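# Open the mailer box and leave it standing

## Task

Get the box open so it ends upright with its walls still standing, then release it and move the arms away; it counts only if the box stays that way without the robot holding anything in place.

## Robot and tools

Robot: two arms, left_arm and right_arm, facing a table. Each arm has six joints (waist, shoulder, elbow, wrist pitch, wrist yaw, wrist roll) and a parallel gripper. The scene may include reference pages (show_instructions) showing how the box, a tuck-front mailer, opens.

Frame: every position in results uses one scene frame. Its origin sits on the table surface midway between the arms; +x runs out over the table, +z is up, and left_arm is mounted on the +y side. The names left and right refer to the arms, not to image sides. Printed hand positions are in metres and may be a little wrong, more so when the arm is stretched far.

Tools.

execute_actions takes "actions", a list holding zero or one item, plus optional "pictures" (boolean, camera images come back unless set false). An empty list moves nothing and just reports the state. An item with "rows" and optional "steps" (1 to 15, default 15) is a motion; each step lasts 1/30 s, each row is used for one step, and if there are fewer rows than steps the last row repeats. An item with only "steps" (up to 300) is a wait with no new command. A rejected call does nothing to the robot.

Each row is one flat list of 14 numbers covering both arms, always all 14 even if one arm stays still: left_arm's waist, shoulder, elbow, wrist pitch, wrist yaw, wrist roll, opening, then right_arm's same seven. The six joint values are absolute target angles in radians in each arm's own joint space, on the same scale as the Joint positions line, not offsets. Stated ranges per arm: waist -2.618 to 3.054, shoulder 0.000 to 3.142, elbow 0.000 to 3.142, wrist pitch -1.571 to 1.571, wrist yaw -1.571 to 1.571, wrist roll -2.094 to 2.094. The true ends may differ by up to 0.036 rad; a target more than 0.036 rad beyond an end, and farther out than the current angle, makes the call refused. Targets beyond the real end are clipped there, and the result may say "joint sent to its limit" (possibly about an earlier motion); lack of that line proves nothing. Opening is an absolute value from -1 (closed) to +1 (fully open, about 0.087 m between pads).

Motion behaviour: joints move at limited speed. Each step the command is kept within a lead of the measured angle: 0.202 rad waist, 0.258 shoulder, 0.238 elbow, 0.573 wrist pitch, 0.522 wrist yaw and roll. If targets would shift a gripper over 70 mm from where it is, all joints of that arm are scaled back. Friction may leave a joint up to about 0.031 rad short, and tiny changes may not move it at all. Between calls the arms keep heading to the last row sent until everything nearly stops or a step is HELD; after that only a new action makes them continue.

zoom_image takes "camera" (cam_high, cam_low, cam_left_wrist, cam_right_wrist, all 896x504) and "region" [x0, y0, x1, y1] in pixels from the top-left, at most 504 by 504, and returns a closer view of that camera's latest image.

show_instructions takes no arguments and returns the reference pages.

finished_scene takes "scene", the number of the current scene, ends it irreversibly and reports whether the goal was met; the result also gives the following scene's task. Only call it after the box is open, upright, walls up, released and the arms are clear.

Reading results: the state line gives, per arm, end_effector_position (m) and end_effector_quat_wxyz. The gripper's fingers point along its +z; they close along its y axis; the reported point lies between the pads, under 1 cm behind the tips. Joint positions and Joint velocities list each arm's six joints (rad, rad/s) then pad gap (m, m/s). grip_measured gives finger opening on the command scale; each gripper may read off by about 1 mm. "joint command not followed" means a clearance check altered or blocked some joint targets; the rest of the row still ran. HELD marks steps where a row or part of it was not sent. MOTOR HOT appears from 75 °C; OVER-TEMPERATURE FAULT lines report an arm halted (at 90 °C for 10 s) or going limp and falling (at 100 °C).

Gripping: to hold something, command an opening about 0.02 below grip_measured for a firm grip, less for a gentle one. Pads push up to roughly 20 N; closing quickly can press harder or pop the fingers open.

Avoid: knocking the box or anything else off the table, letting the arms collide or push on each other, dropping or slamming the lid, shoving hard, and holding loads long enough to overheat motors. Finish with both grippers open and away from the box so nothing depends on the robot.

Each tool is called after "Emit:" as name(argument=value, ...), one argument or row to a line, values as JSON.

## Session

Emit:
show_instructions(
)

Emit:
execute_actions(
  actions=[],
)

Reference images for this scene: Tuck-front mailer box page 1, Tuck-front mailer box page 2.

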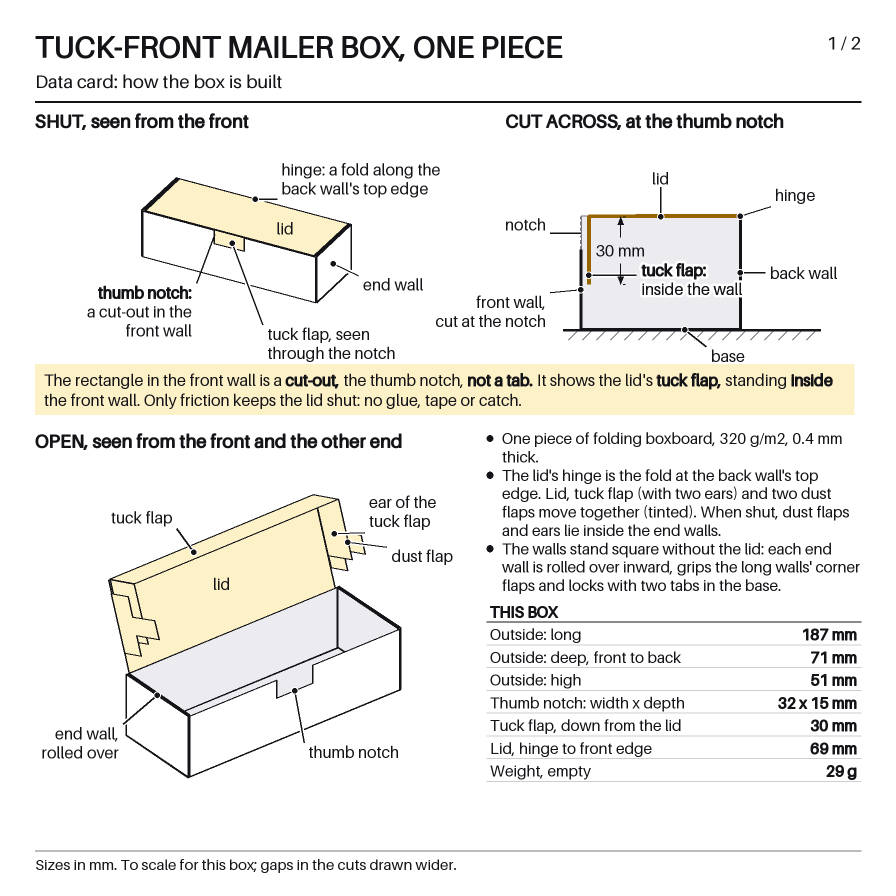

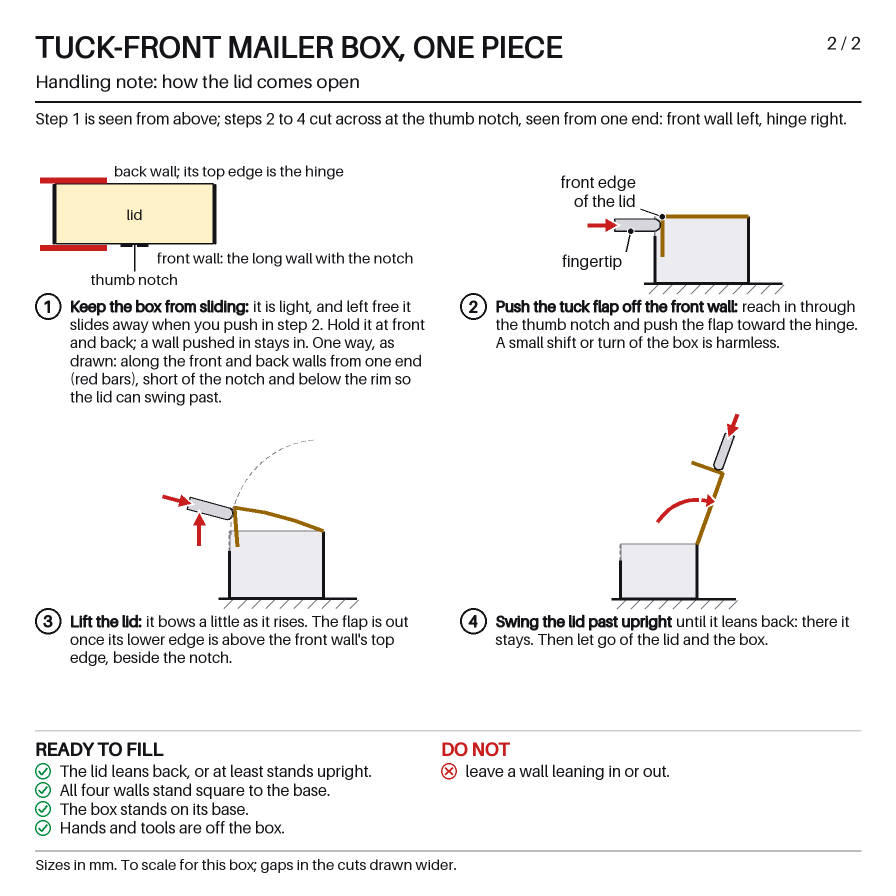

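Scene clock: 0.00 s of 4600.00 s.
left_arm: end_effector_position=(+0.3691, +0.6125, +0.2142) grip_measured=+0.998 end_effector_quat_wxyz=(+0.220, -0.545, +0.780, -0.214) | right_arm: end_effector_position=(+0.0165, -0.0508, +0.1123) grip_measured=+0.982 end_effector_quat_wxyz=(-0.067, -0.498, +0.687, +0.524)
Joint positions: left_arm=[ 0.833  2.328  2.613 -1.544  0.549 -0.362  0.087] | right_arm=[ 0.611  1.577  0.945 -0.816 -1.111 -0.364  0.087]
Joint velocities: left_arm=[ 0.002 -0.002 -0.012  0.066 -0.051 -0.051  0.001] | right_arm=[ 0.002 -0.012  0.002  0.037 -0.066 -0.037  0.   ]
Motor temperatures (°C, as the motors report them): left_arm=[20 21 23 25 23 21] | right_arm=[22 26 25 25 20 21]

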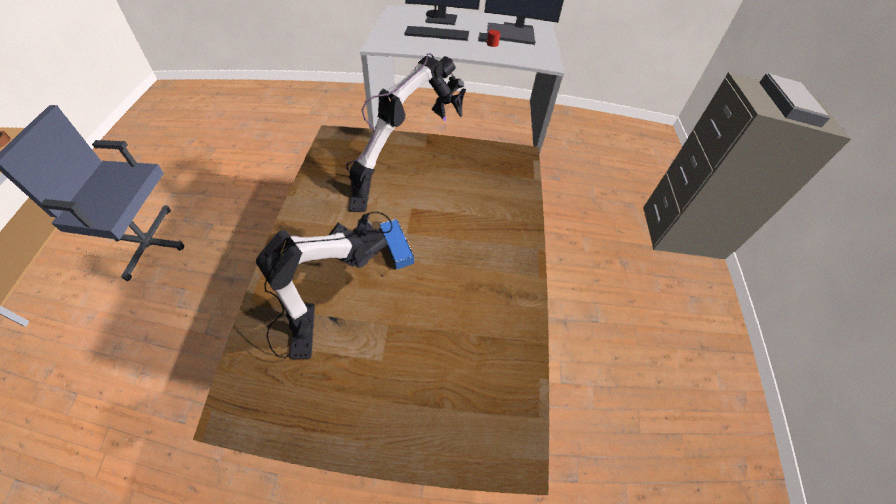

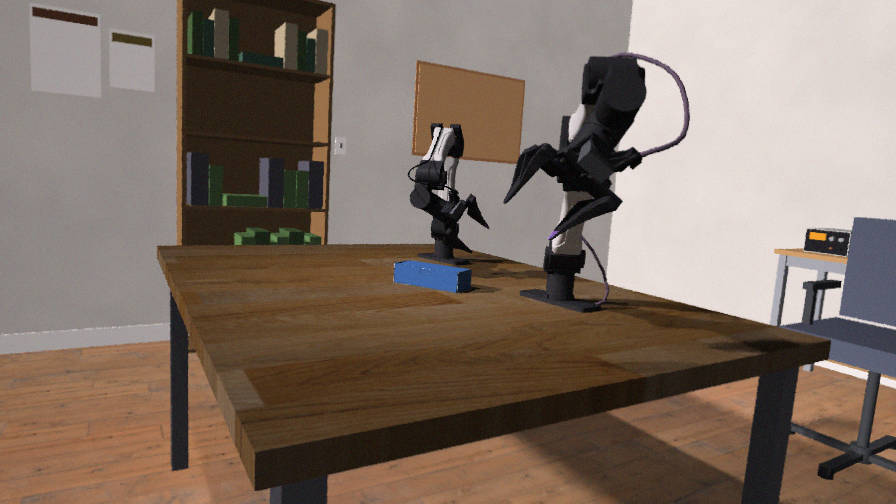

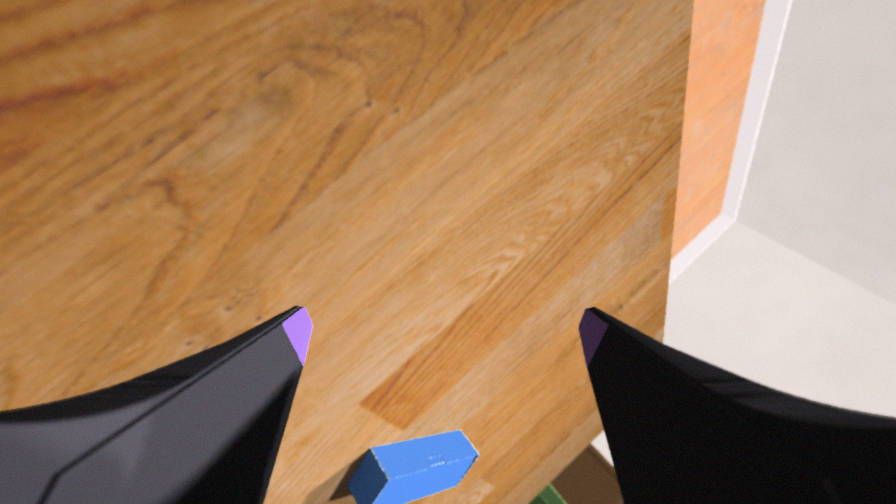

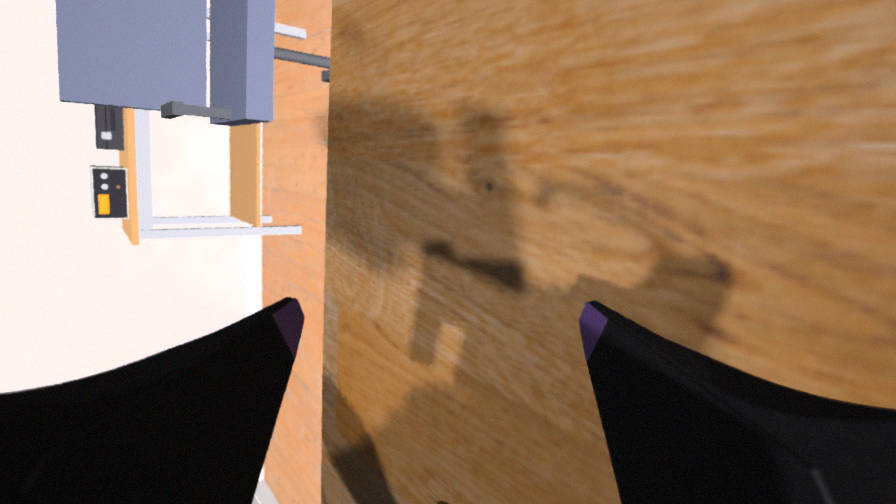

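Emit:
zoom_image(
  camera="cam_high",
  region=[320, 170, 480, 310],
)

Emit:
zoom_image(
  camera="cam_low",
  region=[370, 230, 510, 320],
)

Region (320, 170, 480, 310) of cam_high's 896x504 image, scaled by 3.150, with more detail than that image has; it fills the top 441 rows of this view, and the rest is white.

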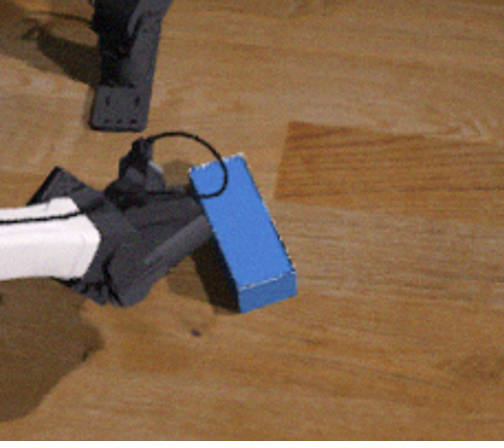

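Region (370, 230, 510, 320) of cam_low's 896x504 image, scaled by 3.600, with more detail than that image has; it fills the top 324 rows of this view, and the rest is white.

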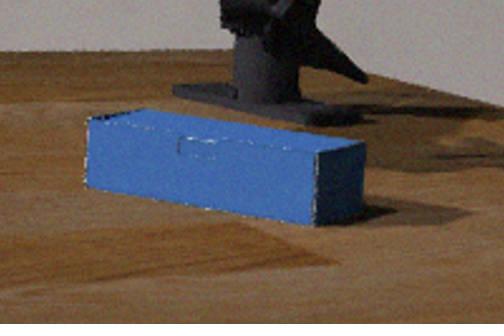

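Emit:
execute_actions(
  actions=[
    {"rows":[[0.81,2.29,2.57,-1.53,0.53,-0.36,1,0.61,1.58,0.98,-0.84,-1.07,-0.29,1],[0.78,2.24,2.51,-1.52,0.51,-0.36,1,0.607,1.59,1.03,-0.87,-1.02,-0.21,1],[0.75,2.18,2.44,-1.5,0.49,-0.35,1,0.604,1.605,1.08,-0.9,-0.97,-0.13,1],[0.72,2.12,2.37,-1.48,0.47,-0.35,1,0.6,1.62,1.13,-0.93,-0.92,-0.05,1],[0.69,2.06,2.3,-1.47,0.45,-0.34,1,0.597,1.64,1.18,-0.96,-0.87,0.03,1],[0.66,2.0,2.23,-1.45,0.42,-0.34,1,0.594,1.66,1.23,-0.99,-0.82,0.11,1],[0.62,1.94,2.16,-1.43,0.4,-0.33,1,0.59,1.68,1.28,-1.02,-0.77,0.19,1],[0.58,1.88,2.09,-1.42,0.37,-0.33,1,0.587,1.7,1.33,-1.05,-0.72,0.27,1],[0.54,1.82,2.02,-1.4,0.35,-0.32,1,0.584,1.725,1.38,-1.08,-0.67,0.35,1],[0.5,1.76,1.95,-1.38,0.32,-0.32,1,0.58,1.75,1.43,-1.11,-0.62,0.43,1],[0.46,1.7,1.88,-1.37,0.3,-0.31,1,0.577,1.775,1.48,-1.14,-0.57,0.51,1],[0.42,1.65,1.81,-1.35,0.27,-0.31,1,0.574,1.8,1.53,-1.17,-0.52,0.59,1],[0.37,1.6,1.74,-1.33,0.25,-0.3,1,0.57,1.83,1.58,-1.2,-0.47,0.67,1],[0.32,1.55,1.67,-1.31,0.22,-0.3,1,0.567,1.86,1.63,-1.23,-0.42,0.75,1],[0.26,1.5,1.6,-1.29,0.2,-0.3,1,0.564,1.89,1.68,-1.26,-0.37,0.83,1]],"steps":15},
  ],
  pictures=false,
)

Emit:
execute_actions(
  actions=[
    {"rows":[[0.19,1.46,1.54,-1.27,0.17,-0.29,1,0.56,1.92,1.73,-1.28,-0.33,0.91,1],[0.12,1.42,1.48,-1.25,0.14,-0.29,1,0.557,1.95,1.775,-1.3,-0.29,0.99,1],[0.05,1.38,1.42,-1.22,0.11,-0.28,1,0.554,1.98,1.82,-1.32,-0.25,1.07,1],[-0.02,1.34,1.37,-1.19,0.08,-0.27,1,0.551,2.01,1.865,-1.34,-0.21,1.15,1],[-0.09,1.3,1.32,-1.16,0.05,-0.26,1,0.548,2.04,1.91,-1.36,-0.17,1.23,1],[-0.16,1.26,1.27,-1.13,0.02,-0.26,1,0.545,2.07,1.95,-1.38,-0.13,1.31,1],[-0.23,1.22,1.22,-1.1,-0.01,-0.25,1,0.542,2.1,1.99,-1.4,-0.1,1.39,1],[-0.3,1.18,1.17,-1.07,-0.04,-0.24,1,0.539,2.13,2.03,-1.42,-0.07,1.46,1],[-0.37,1.15,1.12,-1.04,-0.07,-0.23,1,0.536,2.16,2.07,-1.44,-0.04,1.52,1],[-0.44,1.12,1.08,-1.01,-0.1,-0.23,1,0.533,2.19,2.11,-1.45,-0.02,1.58,1],[-0.51,1.09,1.04,-0.98,-0.13,-0.22,1,0.531,2.22,2.145,-1.46,0,1.63,1],[-0.58,1.06,1.0,-0.95,-0.16,-0.21,1,0.529,2.25,2.175,-1.47,0.005,1.67,1],[-0.65,1.04,0.96,-0.91,-0.19,-0.21,1,0.527,2.28,2.2,-1.475,0.01,1.7,1],[-0.72,1.02,0.93,-0.87,-0.22,-0.2,1,0.526,2.305,2.22,-1.478,0.01,1.72,1],[-0.79,1.0,0.9,-0.83,-0.25,-0.2,1,0.525,2.325,2.235,-1.48,0.01,1.726,1]],"steps":15},
  ],
  pictures=false,
)

Emit:
execute_actions(
  actions=[
    {"rows":[[-0.87,1.0,0.88,-0.77,-0.28,-0.2,1,0.525,2.33,2.235,-1.48,0.01,1.726,1],[-0.95,1.0,0.86,-0.71,-0.31,-0.2,1,0.525,2.33,2.235,-1.48,0.01,1.726,1],[-1.03,1.0,0.84,-0.65,-0.34,-0.2,1,0.525,2.33,2.235,-1.48,0.01,1.726,1],[-1.11,1.0,0.82,-0.59,-0.37,-0.2,1,0.525,2.33,2.235,-1.48,0.01,1.726,1],[-1.19,1.0,0.8,-0.53,-0.4,-0.2,1,0.525,2.33,2.235,-1.48,0.01,1.726,1],[-1.27,1.0,0.77,-0.47,-0.43,-0.2,1,0.525,2.33,2.235,-1.48,0.01,1.726,1],[-1.35,1.01,0.74,-0.41,-0.46,-0.2,1,0.525,2.33,2.235,-1.48,0.01,1.726,1],[-1.43,1.02,0.71,-0.34,-0.49,-0.2,1,0.525,2.33,2.235,-1.48,0.01,1.726,1],[-1.51,1.03,0.68,-0.27,-0.52,-0.2,1,0.525,2.33,2.235,-1.48,0.01,1.726,1],[-1.58,1.04,0.65,-0.2,-0.55,-0.2,1,0.525,2.33,2.235,-1.48,0.01,1.726,1],[-1.65,1.05,0.62,-0.13,-0.58,-0.2,1,0.525,2.33,2.235,-1.48,0.01,1.726,1],[-1.71,1.06,0.59,-0.06,-0.61,-0.2,1,0.525,2.33,2.235,-1.48,0.01,1.726,1],[-1.76,1.08,0.56,0.01,-0.64,-0.2,1,0.525,2.33,2.235,-1.48,0.01,1.726,1],[-1.8,1.1,0.53,0.08,-0.66,-0.2,1,0.525,2.33,2.235,-1.48,0.01,1.726,1],[-1.833,1.12,0.5,0.15,-0.68,-0.2,1,0.525,2.33,2.235,-1.48,0.01,1.726,1]],"steps":15},
  ],
)

Scene clock: 19.77 s of 4600.00 s.
left_arm: end_effector_position=(+0.3250, +0.3865, +0.2462) grip_measured=+0.998 end_effector_quat_wxyz=(+0.204, -0.343, +0.907, -0.138) | right_arm: end_effector_position=(+0.1278, -0.0023, +0.1591) grip_measured=+0.982 end_effector_quat_wxyz=(-0.091, -0.166, +0.937, +0.293)
Joint positions: left_arm=[ 0.35   1.571  1.75  -1.354  0.311 -0.323  0.087] | right_arm=[ 0.578  1.816  1.581 -1.124 -0.59   0.496  0.087]
Joint velocities: left_arm=[-1.316 -1.595 -2.02   0.505 -0.769  0.051 -0.   ] | right_arm=[-0.105  0.882  1.448 -0.872  1.385  2.278 -0.001]
Motor temperatures (°C, as the motors report them): left_arm=[20 28 24 25 23 21] | right_arm=[22 27 27 25 20 21]
Steps of this call (steps 1 to 90: nothing new was sent; then 16.27 s passed at rest; steps 91 to 105: all 15 steps of this action). Readings (joint positions):
91: left_arm=[0.832 2.325 2.607 -1.541 0.547 -0.362] | right_arm=[0.611 1.577 0.946 -0.819 -1.107 -0.354]
92: left_arm=[0.827 2.311 2.583 -1.533 0.541 -0.362] | right_arm=[0.611 1.578 0.957 -0.831 -1.093 -0.331]
94: left_arm=[0.801 2.245 2.480 -1.511 0.516 -0.362] | right_arm=[0.611 1.591 1.019 -0.871 -1.045 -0.252]
98: left_arm=[0.665 2.023 2.213 -1.464 0.451 -0.354] | right_arm=[0.604 1.649 1.227 -0.946 -0.906 -0.017]
105: the state above

Scene clock: 20.27 s of 4600.00 s.
left_arm: end_effector_position=(+0.2183, +0.2000, +0.1477) grip_measured=+0.998 end_effector_quat_wxyz=(+0.257, +0.140, +0.955, -0.048) | right_arm: end_effector_position=(+0.2654, +0.0176, +0.1125) grip_measured=+0.982 end_effector_quat_wxyz=(-0.012, +0.395, +0.917, +0.046)
Joint positions: left_arm=[-0.668  1.046  0.975 -0.982 -0.113 -0.233  0.087] | right_arm=[ 0.533  2.26   2.185 -1.421 -0.06   1.552  0.087]
Joint velocities: left_arm=[-2.    -0.642 -0.969  1.048 -0.857  0.139 -0.001] | right_arm=[-0.066  0.711  0.598 -0.256  0.432  1.136  0.001]
Motor temperatures (°C, as the motors report them): left_arm=[20 27 24 25 23 21] | right_arm=[22 27 27 25 20 21]
Steps of this call (steps 1 to 15: all 15 steps of this action). Readings (joint positions):
1: left_arm=[0.298 1.521 1.682 -1.337 0.286 -0.319] | right_arm=[0.575 1.847 1.631 -1.151 -0.543 0.574]
2: left_arm=[0.239 1.476 1.617 -1.321 0.259 -0.316] | right_arm=[0.572 1.878 1.679 -1.177 -0.497 0.652]
4: left_arm=[0.103 1.405 1.491 -1.282 0.205 -0.306] | right_arm=[0.565 1.939 1.772 -1.225 -0.409 0.809]
8: left_arm=[-0.180 1.276 1.268 -1.183 0.094 -0.280] | right_arm=[0.552 2.060 1.944 -1.313 -0.245 1.125]
15: the state above

Scene clock: 20.77 s of 4600.00 s.
left_arm: end_effector_position=(+0.0903, +0.0068, +0.1163) grip_measured=+0.998 end_effector_quat_wxyz=(+0.462, +0.461, +0.731, -0.200) | right_arm: end_effector_position=(+0.2733, +0.0102, +0.0876) grip_measured=+0.982 end_effector_quat_wxyz=(-0.005, +0.471, +0.882, -0.004)
Joint positions: left_arm=[-1.742  1.068  0.575 -0.128 -0.56  -0.21   0.087] | right_arm=[ 0.53   2.328  2.213 -1.466 -0.008  1.714  0.087]
Joint velocities: left_arm=[-1.692  0.525 -0.862  2.117 -0.623  0.037 -0.   ] | right_arm=[ 0.007 -0.007 -0.007 -0.022  0.037 -0.007  0.   ]
Motor temperatures (°C, as the motors report them): left_arm=[20 27 24 26 23 21] | right_arm=[22 28 27 25 20 21]
Steps of this call (steps 1 to 15: all 15 steps of this action). Readings (joint positions):
1: left_arm=[-0.738 1.028 0.944 -0.948 -0.144 -0.229] | right_arm=[0.531 2.282 2.200 -1.427 -0.049 1.586]
2: left_arm=[-0.811 1.017 0.918 -0.908 -0.175 -0.225] | right_arm=[0.530 2.299 2.206 -1.432 -0.040 1.612]
4: left_arm=[-0.956 1.012 0.873 -0.814 -0.236 -0.220] | right_arm=[0.530 2.320 2.207 -1.443 -0.027 1.651]
8: left_arm=[-1.245 1.012 0.781 -0.586 -0.358 -0.214] | right_arm=[0.530 2.328 2.208 -1.459 -0.015 1.692]
15: the state above

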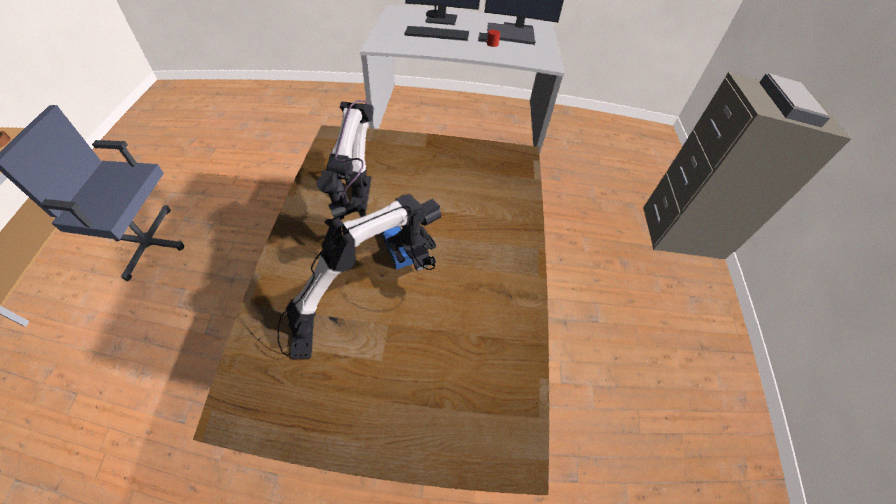

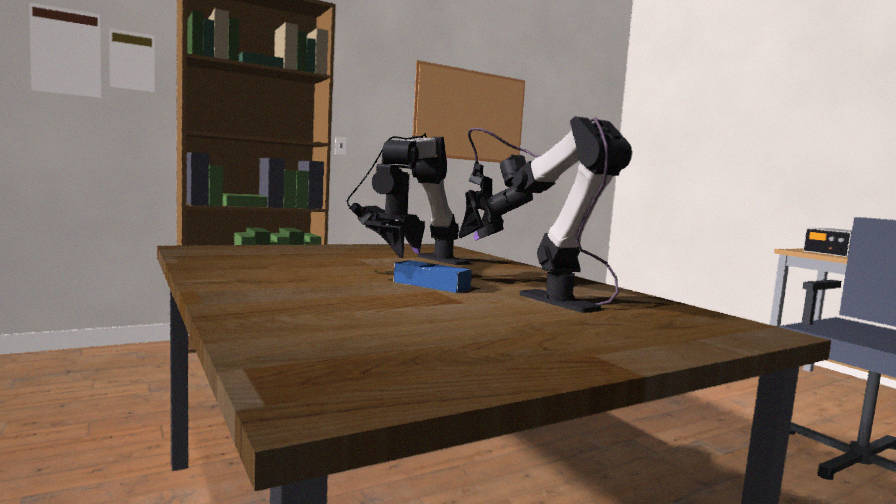

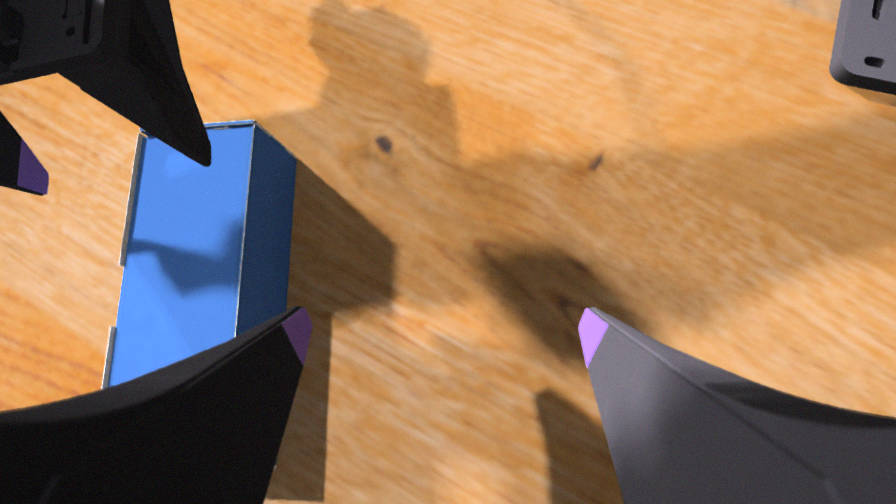

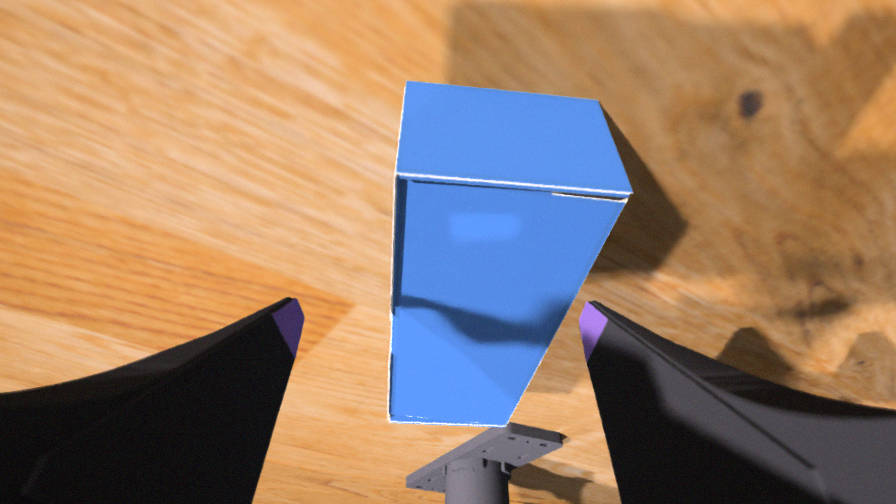

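Emit:
execute_actions(
  actions=[
    {"rows":[[-1.833,1.13,0.49,0.22,-0.68,-0.2,1,0.532,2.315,2.19,-1.455,0.01,1.74,1],[-1.833,1.14,0.48,0.29,-0.68,-0.2,1,0.537,2.298,2.16,-1.435,0.01,1.76,1],[-1.833,1.155,0.47,0.36,-0.68,-0.2,1,0.542,2.28,2.13,-1.415,0.01,1.78,1],[-1.833,1.17,0.46,0.43,-0.68,-0.19,1,0.546,2.262,2.1,-1.397,0.01,1.8,1],[-1.833,1.19,0.45,0.5,-0.68,-0.19,1,0.549,2.244,2.07,-1.38,0.01,1.82,1],[-1.833,1.21,0.44,0.57,-0.68,-0.19,1,0.552,2.226,2.04,-1.365,0.01,1.834,1],[-1.833,1.235,0.43,0.64,-0.68,-0.18,1,0.552,2.21,2.012,-1.355,0.01,1.834,1],[-1.833,1.26,0.42,0.71,-0.68,-0.18,1,0.552,2.197,1.99,-1.355,0.01,1.834,1],[-1.833,1.29,0.41,0.78,-0.68,-0.18,1,0.552,2.188,1.975,-1.355,0.01,1.834,1],[-1.833,1.32,0.4,0.85,-0.68,-0.17,1,0.552,2.185,1.97,-1.355,0.01,1.834,1],[-1.833,1.35,0.39,0.91,-0.68,-0.17,1,0.552,2.185,1.97,-1.355,0.01,1.834,1],[-1.833,1.385,0.38,0.96,-0.68,-0.17,1,0.552,2.185,1.97,-1.355,0.01,1.834,1],[-1.833,1.42,0.37,1.0,-0.68,-0.17,1,0.552,2.185,1.97,-1.355,0.01,1.834,1],[-1.833,1.455,0.36,1.03,-0.68,-0.17,1,0.552,2.185,1.97,-1.355,0.01,1.834,1],[-1.833,1.49,0.35,1.06,-0.68,-0.17,1,0.552,2.185,1.97,-1.355,0.01,1.834,1]],"steps":15},
  ],
)

Scene clock: 28.53 s of 4600.00 s.
left_arm: end_effector_position=(+0.0724, -0.0661, +0.1238) grip_measured=+0.998 end_effector_quat_wxyz=(+0.562, +0.340, +0.666, -0.354) | right_arm: end_effector_position=(+0.2544, +0.0012, +0.0895) grip_measured=+0.982 end_effector_quat_wxyz=(-0.003, +0.510, +0.860, -0.001)
Joint positions: left_arm=[-1.827  1.411  0.392  0.867 -0.675 -0.185  0.087] | right_arm=[ 0.547  2.194  1.997 -1.377 -0.005  1.821  0.087]
Joint velocities: left_arm=[-0.002  0.989 -0.286  1.429 -0.007 -0.007  0.   ] | right_arm=[-0.007 -0.007 -0.022  0.037  0.007 -0.066 -0.001]
Motor temperatures (°C, as the motors report them): left_arm=[20 26 25 27 23 21] | right_arm=[22 31 28 24 20 21]
Steps of this call (steps 1 to 30: the robot went on to your last target; steps 31 to 90: nothing new was sent; then 4.27 s passed at rest; steps 91 to 105: all 15 steps of this action). Readings (joint positions):
91: left_arm=[-1.827 1.115 0.510 0.152 -0.673 -0.208] | right_arm=[0.530 2.328 2.213 -1.467 -0.006 1.722]
92: left_arm=[-1.827 1.116 0.507 0.173 -0.673 -0.208] | right_arm=[0.530 2.325 2.207 -1.462 -0.006 1.727]
94: left_arm=[-1.827 1.127 0.496 0.247 -0.674 -0.207] | right_arm=[0.531 2.304 2.167 -1.441 -0.005 1.745]
98: left_arm=[-1.827 1.197 0.461 0.462 -0.675 -0.200] | right_arm=[0.541 2.238 2.055 -1.400 -0.005 1.792]
105: the state above

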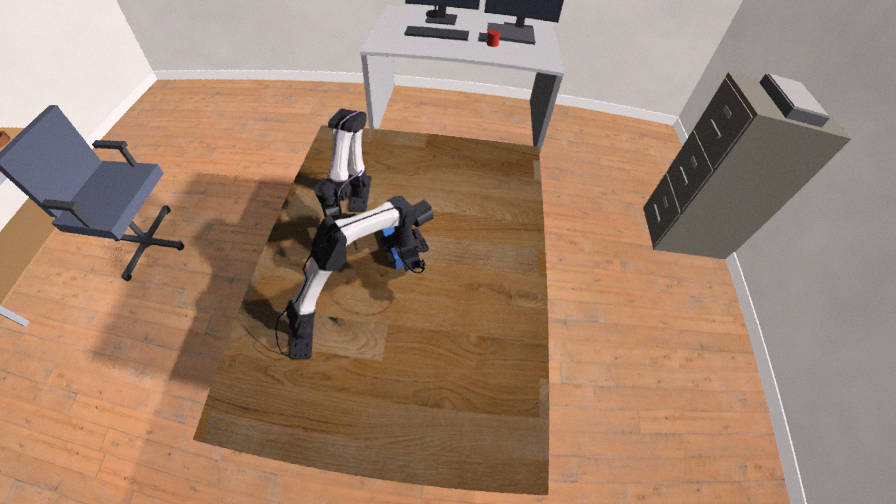

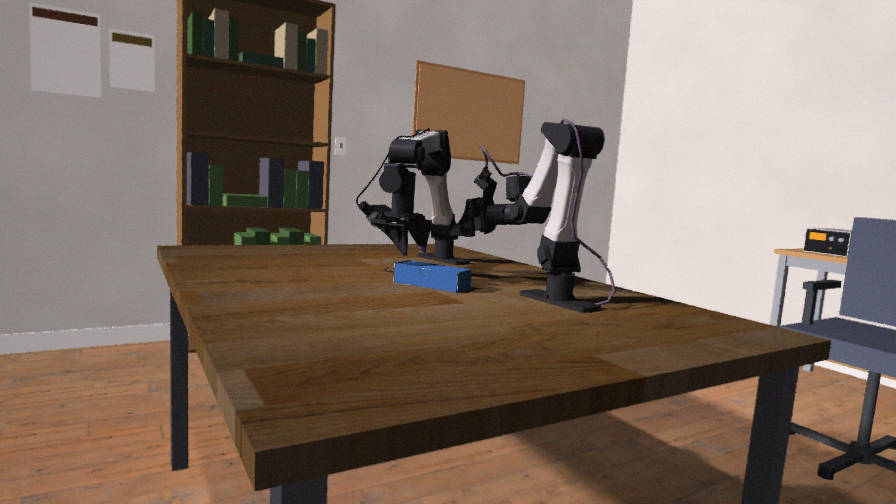

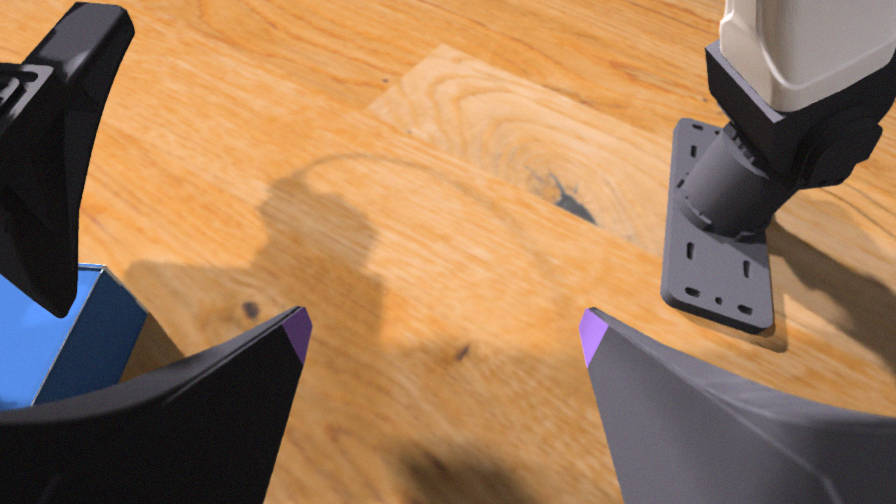

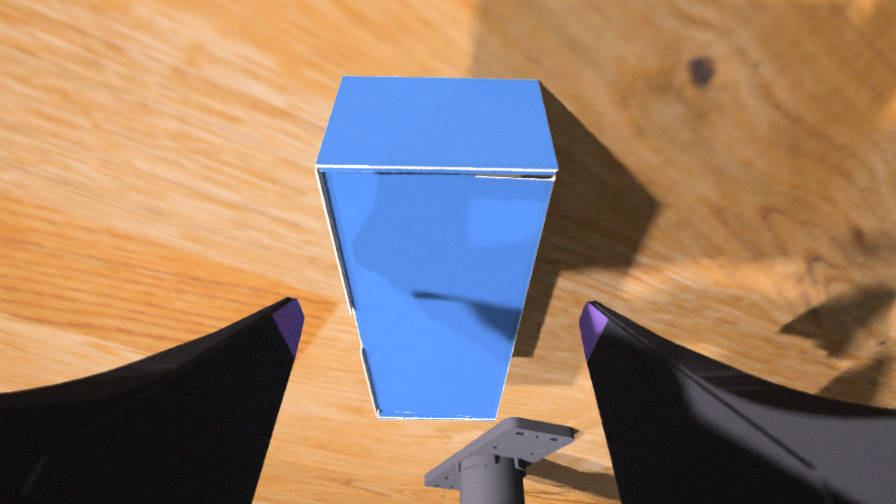

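Emit:
execute_actions(
  actions=[
    {"rows":[[-1.833,1.51,0.345,1.085,-0.68,-0.17,1,0.55,2.198,1.96,-1.325,0.01,1.834,1],[-1.833,1.535,0.34,1.11,-0.68,-0.17,1,0.55,2.2,1.945,-1.3,0.01,1.834,1],[-1.833,1.56,0.335,1.135,-0.68,-0.17,1,0.55,2.201,1.93,-1.278,0.01,1.834,1],[-1.833,1.585,0.33,1.16,-0.68,-0.17,1,0.55,2.202,1.914,-1.258,0.01,1.834,1],[-1.833,1.61,0.325,1.18,-0.68,-0.17,1,0.55,2.203,1.898,-1.24,0.01,1.834,1],[-1.833,1.635,0.32,1.2,-0.68,-0.17,1,0.55,2.205,1.882,-1.222,0.01,1.834,1],[-1.833,1.66,0.315,1.22,-0.68,-0.17,1,0.55,2.207,1.866,-1.204,0.01,1.834,1],[-1.833,1.685,0.31,1.24,-0.68,-0.17,1,0.55,2.209,1.85,-1.186,0.01,1.834,1],[-1.833,1.71,0.305,1.255,-0.68,-0.17,1,0.55,2.211,1.834,-1.168,0.01,1.834,1],[-1.833,1.735,0.3,1.27,-0.68,-0.17,1,0.55,2.213,1.818,-1.152,0.01,1.834,1],[-1.833,1.76,0.296,1.28,-0.68,-0.17,1,0.55,2.215,1.802,-1.138,0.01,1.834,1],[-1.833,1.785,0.292,1.285,-0.68,-0.17,1,0.55,2.217,1.787,-1.126,0.01,1.834,1],[-1.833,1.81,0.29,1.285,-0.68,-0.17,1,0.55,2.219,1.774,-1.118,0.01,1.834,1],[-1.833,1.832,0.288,1.285,-0.68,-0.17,1,0.55,2.221,1.763,-1.115,0.01,1.834,1],[-1.833,1.85,0.288,1.285,-0.68,-0.17,1,0.55,2.222,1.755,-1.115,0.01,1.834,1]],"steps":15},
  ],
  pictures=false,
)

Emit:
execute_actions(
  actions=[
    {"rows":[[-1.833,1.85,0.288,1.285,-0.68,-0.17,1,0.55,2.222,1.755,-1.115,0.01,1.834,1],[-1.833,1.85,0.288,1.285,-0.68,-0.17,1,0.55,2.222,1.755,-1.115,0.01,1.834,0.92],[-1.833,1.85,0.288,1.285,-0.68,-0.17,1,0.55,2.222,1.755,-1.115,0.01,1.834,0.85],[-1.833,1.85,0.288,1.285,-0.68,-0.17,1,0.55,2.222,1.755,-1.115,0.01,1.834,0.79],[-1.833,1.85,0.288,1.285,-0.68,-0.17,1,0.55,2.222,1.755,-1.115,0.01,1.834,0.74],[-1.833,1.85,0.288,1.285,-0.68,-0.17,1,0.55,2.222,1.755,-1.115,0.01,1.834,0.7],[-1.833,1.85,0.288,1.285,-0.68,-0.17,1,0.55,2.222,1.755,-1.115,0.01,1.834,0.67],[-1.833,1.85,0.288,1.285,-0.68,-0.17,1,0.55,2.222,1.755,-1.115,0.01,1.834,0.65],[-1.833,1.85,0.288,1.285,-0.68,-0.17,1,0.55,2.222,1.755,-1.115,0.01,1.834,0.635],[-1.833,1.85,0.288,1.285,-0.68,-0.17,1,0.55,2.222,1.755,-1.115,0.01,1.834,0.62],[-1.833,1.85,0.288,1.285,-0.68,-0.17,1,0.55,2.222,1.755,-1.115,0.01,1.834,0.61],[-1.833,1.85,0.288,1.285,-0.68,-0.17,1,0.55,2.222,1.755,-1.115,0.01,1.834,0.6]],"steps":15},
  ],
)

Scene clock: 33.00 s of 4600.00 s.
left_arm: end_effector_position=(+0.0734, -0.0609, +0.0410) grip_measured=+0.998 end_effector_quat_wxyz=(+0.552, +0.367, +0.676, -0.322) | right_arm: end_effector_position=(+0.2549, +0.0015, +0.0380) grip_measured=+0.982 end_effector_quat_wxyz=(-0.001, +0.513, +0.858, +0.004)
Joint positions: left_arm=[-1.827  1.797  0.309  1.251 -0.675 -0.18   0.087] | right_arm=[ 0.547  2.197  1.797 -1.163 -0.005  1.828  0.087]
Joint velocities: left_arm=[-0.002  0.632 -0.042  0.168 -0.081  0.051 -0.   ] | right_arm=[-0.002  0.081 -0.295  0.256  0.007 -0.11  -0.   ]
Motor temperatures (°C, as the motors report them): left_arm=[20 26 25 27 23 21] | right_arm=[22 33 28 24 20 21]
Steps of this call (steps 1 to 30: the robot went on to your last target; steps 31 to 90: nothing new was sent; then 0.97 s passed at rest; steps 91 to 105: all 15 steps of this action). Readings (joint positions):
91: left_arm=[-1.827 1.483 0.363 1.058 -0.675 -0.180] | right_arm=[0.547 2.194 1.993 -1.361 -0.005 1.828]
92: left_arm=[-1.827 1.489 0.363 1.068 -0.675 -0.180] | right_arm=[0.547 2.194 1.988 -1.352 -0.005 1.828]
94: left_arm=[-1.827 1.519 0.363 1.102 -0.675 -0.180] | right_arm=[0.547 2.194 1.967 -1.324 -0.005 1.828]
98: left_arm=[-1.827 1.620 0.343 1.170 -0.675 -0.180] | right_arm=[0.547 2.194 1.901 -1.263 -0.005 1.828]
105: the state above

Scene clock: 33.50 s of 4600.00 s.
left_arm: end_effector_position=(+0.0737, -0.0586, +0.0314) grip_measured=+0.998 end_effector_quat_wxyz=(+0.550, +0.373, +0.678, -0.315) | right_arm: end_effector_position=(+0.2564, +0.0029, +0.0276) grip_measured=+0.600 end_effector_quat_wxyz=(-0.001, +0.513, +0.858, +0.006)
Joint positions: left_arm=[-1.827  1.838  0.304  1.278 -0.675 -0.18   0.087] | right_arm=[ 0.547  2.21   1.776 -1.126 -0.005  1.828  0.07 ]
Joint velocities: left_arm=[-0.002 -0.002 -0.012  0.051 -0.081 -0.066 -0.001] | right_arm=[-0.027  0.002 -0.017  0.022  0.022  0.066  0.   ]
Motor temperatures (°C, as the motors report them): left_arm=[20 25 25 27 23 21] | right_arm=[22 33 28 24 20 21]
Steps of this call (steps 1 to 15: all 15 steps of this action). Readings (joint positions):
1: left_arm=[-1.827 1.817 0.308 1.254 -0.675 -0.180] | right_arm=[0.547 2.200 1.788 -1.156 -0.005 1.828]
2: left_arm=[-1.827 1.829 0.306 1.254 -0.675 -0.180] | right_arm=[0.547 2.204 1.782 -1.151 -0.005 1.828]
4: left_arm=[-1.827 1.838 0.304 1.255 -0.675 -0.180] | right_arm=[0.547 2.209 1.777 -1.143 -0.005 1.828]
8: left_arm=[-1.827 1.838 0.304 1.270 -0.675 -0.180] | right_arm=[0.547 2.210 1.776 -1.132 -0.005 1.828]
15: the state above

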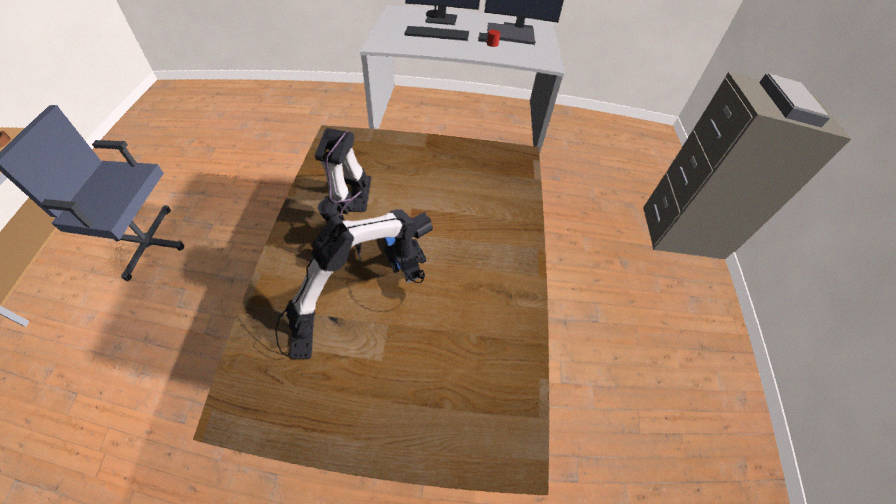

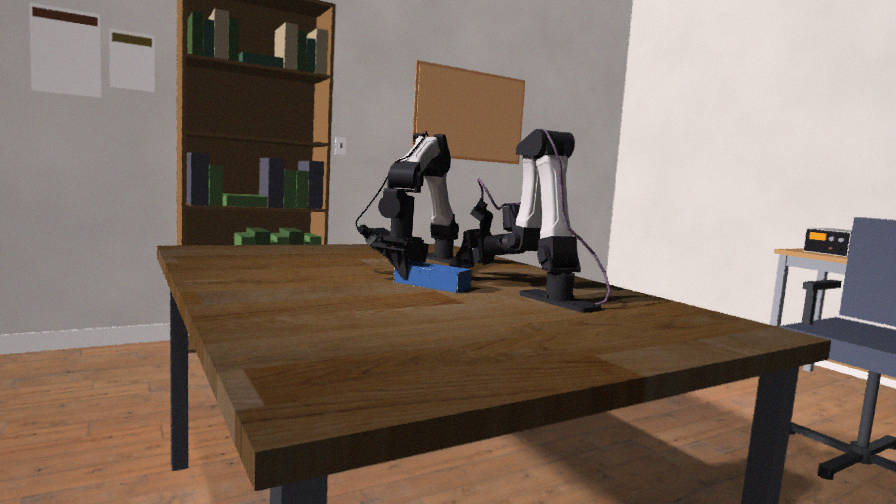

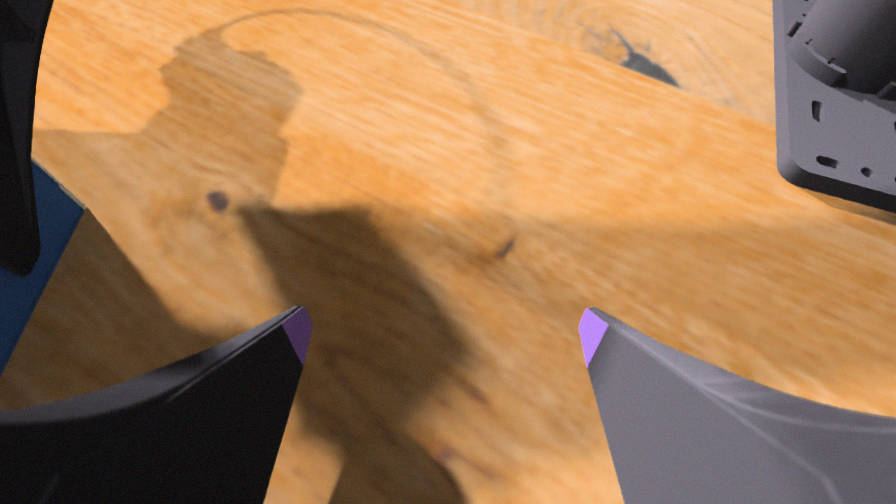

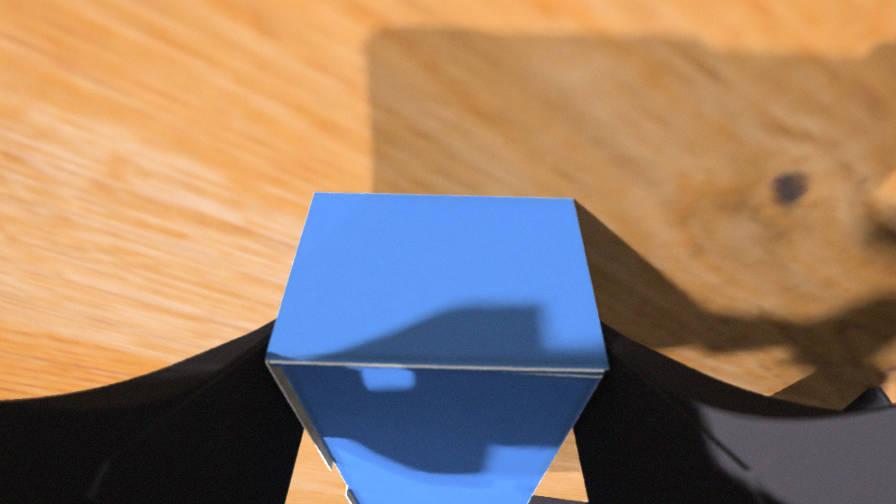

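Emit:
execute_actions(
  actions=[
    {"rows":[[-1.833,1.85,0.288,1.285,-0.68,-0.17,1,0.545,2.205,1.755,-1.115,0.005,1.82,0.59],[-1.833,1.85,0.288,1.285,-0.68,-0.17,1,0.542,2.198,1.754,-1.105,0.005,1.8,0.584],[-1.833,1.85,0.288,1.285,-0.68,-0.17,1,0.528,2.186,1.731,-1.092,0.005,1.77,0.584],[-1.833,1.85,0.288,1.285,-0.68,-0.17,1,0.514,2.171,1.709,-1.084,0.005,1.753,0.584],[-1.833,1.85,0.288,1.285,-0.68,-0.17,1,0.5,2.157,1.686,-1.076,0.005,1.736,0.584],[-1.833,1.85,0.288,1.285,-0.68,-0.17,1,0.486,2.142,1.663,-1.069,0.005,1.72,0.584],[-1.833,1.85,0.288,1.285,-0.68,-0.17,1,0.472,2.127,1.64,-1.061,0.005,1.703,0.584],[-1.833,1.85,0.288,1.285,-0.68,-0.17,1,0.458,2.112,1.618,-1.053,0.005,1.686,0.584],[-1.833,1.85,0.288,1.285,-0.68,-0.17,1,0.444,2.097,1.595,-1.045,0.005,1.669,0.584],[-1.833,1.85,0.288,1.285,-0.68,-0.17,1,0.43,2.082,1.572,-1.038,0.005,1.653,0.584],[-1.833,1.85,0.288,1.285,-0.68,-0.17,1,0.416,2.068,1.549,-1.03,0.005,1.636,0.584],[-1.833,1.85,0.288,1.285,-0.68,-0.17,1,0.402,2.053,1.527,-1.025,0.005,1.617,0.584],[-1.833,1.85,0.288,1.285,-0.68,-0.17,1,0.388,2.038,1.504,-1.02,0.005,1.597,0.584],[-1.833,1.85,0.288,1.285,-0.68,-0.17,1,0.372,2.027,1.488,-1.016,0.005,1.578,0.584],[-1.833,1.85,0.288,1.285,-0.68,-0.17,1,0.355,2.016,1.473,-1.011,0.005,1.559,0.584]],"steps":15},
  ],
  pictures=false,
)

Emit:
execute_actions(
  actions=[
    {"rows":[[-1.833,1.85,0.288,1.285,-0.68,-0.17,1,0.339,2.005,1.457,-1.006,0.005,1.54,0.584],[-1.833,1.85,0.288,1.285,-0.68,-0.17,1,0.322,1.994,1.441,-1.001,0.005,1.52,0.584],[-1.833,1.85,0.288,1.285,-0.68,-0.17,1,0.306,1.983,1.425,-0.996,0.005,1.501,0.584],[-1.833,1.85,0.288,1.285,-0.68,-0.17,1,0.289,1.973,1.41,-0.991,0.005,1.482,0.584],[-1.833,1.85,0.288,1.285,-0.68,-0.17,1,0.273,1.962,1.394,-0.987,0.005,1.463,0.584],[-1.833,1.85,0.288,1.285,-0.68,-0.17,1,0.256,1.951,1.378,-0.982,0.005,1.443,0.584],[-1.833,1.85,0.288,1.285,-0.68,-0.17,1,0.24,1.94,1.362,-0.977,0.005,1.424,0.584],[-1.833,1.85,0.288,1.285,-0.68,-0.17,1,0.223,1.929,1.347,-0.977,0.005,1.424,0.584],[-1.833,1.85,0.288,1.285,-0.68,-0.17,1,0.207,1.918,1.331,-0.977,0.005,1.424,0.584]],"steps":12},
  ],
)

Scene clock: 40.80 s of 4600.00 s.
left_arm: end_effector_position=(+0.0737, -0.0588, +0.0318) grip_measured=+0.998 end_effector_quat_wxyz=(+0.550, +0.372, +0.678, -0.316) | right_arm: end_effector_position=(+0.2625, -0.0756, +0.0276) grip_measured=+0.585 end_effector_quat_wxyz=(-0.001, +0.502, +0.865, +0.002)
Joint positions: left_arm=[-1.827  1.838  0.304  1.28  -0.675 -0.18   0.087] | right_arm=[ 0.385  2.05   1.526 -1.043 -0.005  1.641  0.069]
Joint velocities: left_arm=[ 0.012  0.002 -0.002  0.051 -0.051 -0.051  0.   ] | right_arm=[-0.418 -0.359 -0.525  0.11  -0.007 -0.564 -0.001]
Motor temperatures (°C, as the motors report them): left_arm=[20 25 25 28 23 21] | right_arm=[22 34 28 24 20 21]
Steps of this call (steps 1 to 15: the robot went on to your last target; steps 16 to 90: nothing new was sent; then 3.80 s passed at rest; steps 91 to 105: all 15 steps of this action). Readings (joint positions):
91: left_arm=[-1.827 1.838 0.304 1.280 -0.675 -0.180] | right_arm=[0.547 2.210 1.776 -1.126 -0.005 1.828]
92: left_arm=[-1.827 1.838 0.304 1.280 -0.675 -0.180] | right_arm=[0.547 2.210 1.776 -1.125 -0.005 1.825]
94: left_arm=[-1.827 1.838 0.304 1.280 -0.675 -0.180] | right_arm=[0.544 2.201 1.762 -1.111 -0.005 1.807]
98: left_arm=[-1.827 1.838 0.304 1.280 -0.675 -0.180] | right_arm=[0.504 2.152 1.680 -1.083 -0.005 1.754]
105: the state above

Scene clock: 41.20 s of 4600.00 s.
left_arm: end_effector_position=(+0.0737, -0.0588, +0.0318) grip_measured=+0.998 end_effector_quat_wxyz=(+0.550, +0.372, +0.678, -0.316) | right_arm: end_effector_position=(+0.2647, -0.1499, +0.0275) grip_measured=+0.585 end_effector_quat_wxyz=(-0.002, +0.500, +0.866, -0.001)
Joint positions: left_arm=[-1.827  1.838  0.304  1.28  -0.675 -0.18   0.087] | right_arm=[ 0.206  1.933  1.356 -0.997 -0.002  1.457  0.069]
Joint velocities: left_arm=[ 0.002 -0.002 -0.002 -0.066 -0.037  0.037  0.001] | right_arm=[-0.159 -0.056 -0.061  0.022  0.081 -0.168 -0.   ]
Motor temperatures (°C, as the motors report them): left_arm=[20 25 25 28 23 21] | right_arm=[22 34 28 24 20 21]
Steps of this call (steps 1 to 12: all 12 steps of this action). Readings (joint positions):
1: left_arm=[-1.827 1.838 0.304 1.280 -0.675 -0.180] | right_arm=[0.371 2.038 1.508 -1.039 -0.004 1.623]
2: left_arm=[-1.827 1.838 0.304 1.280 -0.675 -0.180] | right_arm=[0.356 2.027 1.492 -1.034 -0.004 1.605]
4: left_arm=[-1.827 1.838 0.304 1.280 -0.675 -0.180] | right_arm=[0.325 2.005 1.460 -1.023 -0.004 1.568]
8: left_arm=[-1.827 1.838 0.304 1.280 -0.675 -0.180] | right_arm=[0.258 1.963 1.397 -1.002 -0.004 1.495]
12: the state above

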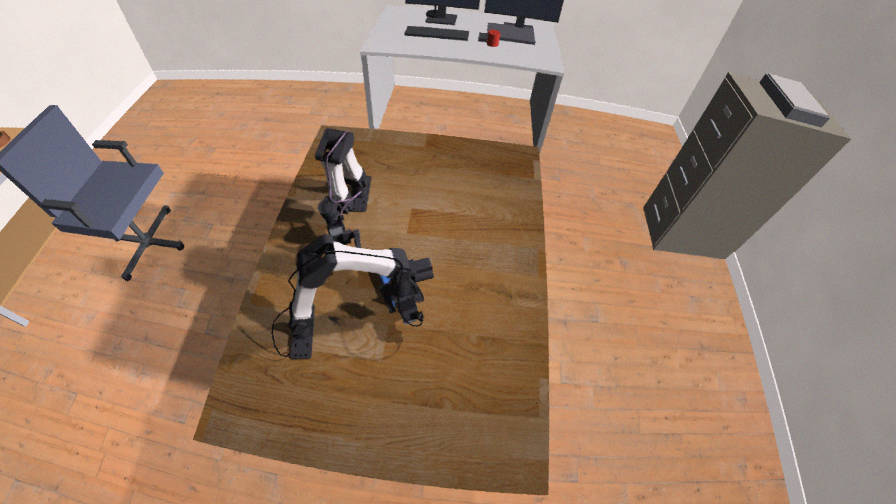

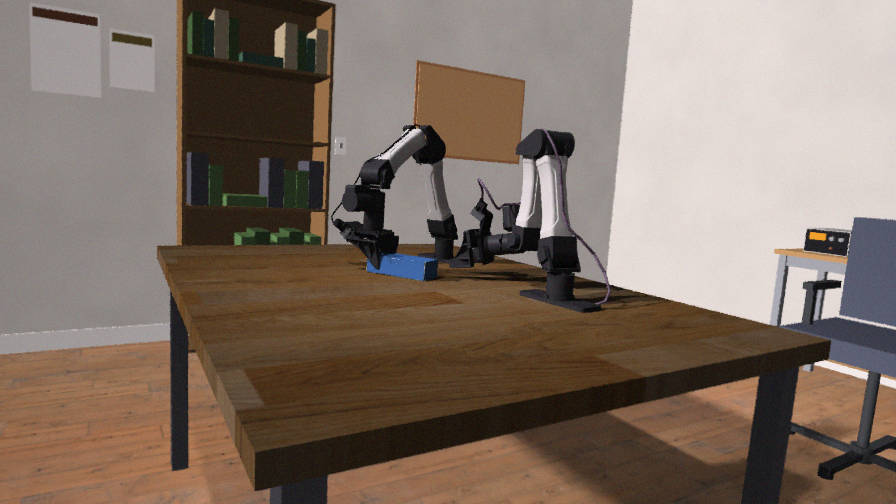

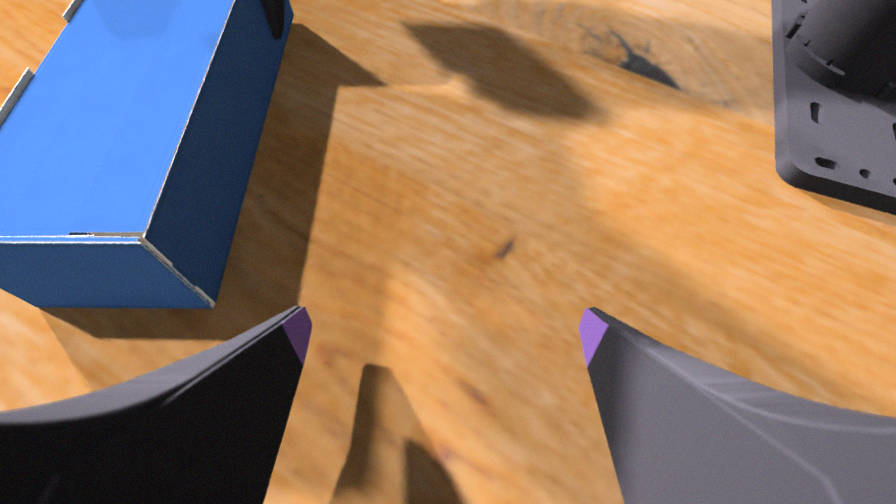

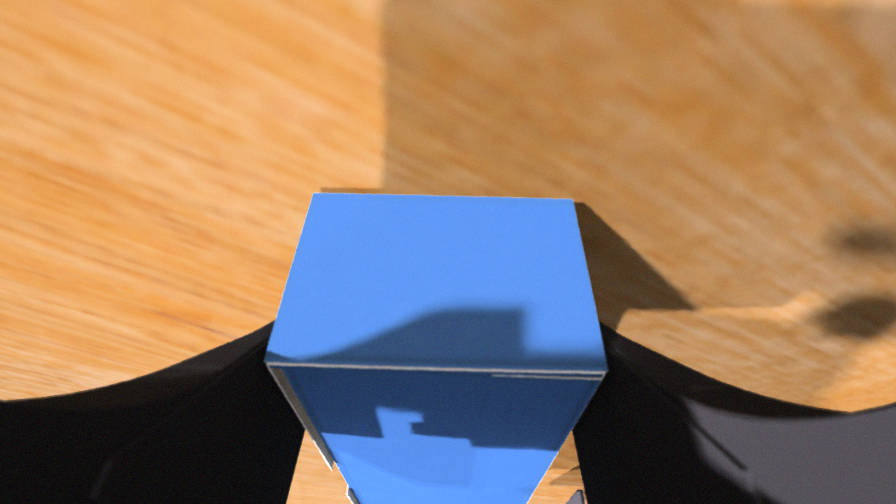

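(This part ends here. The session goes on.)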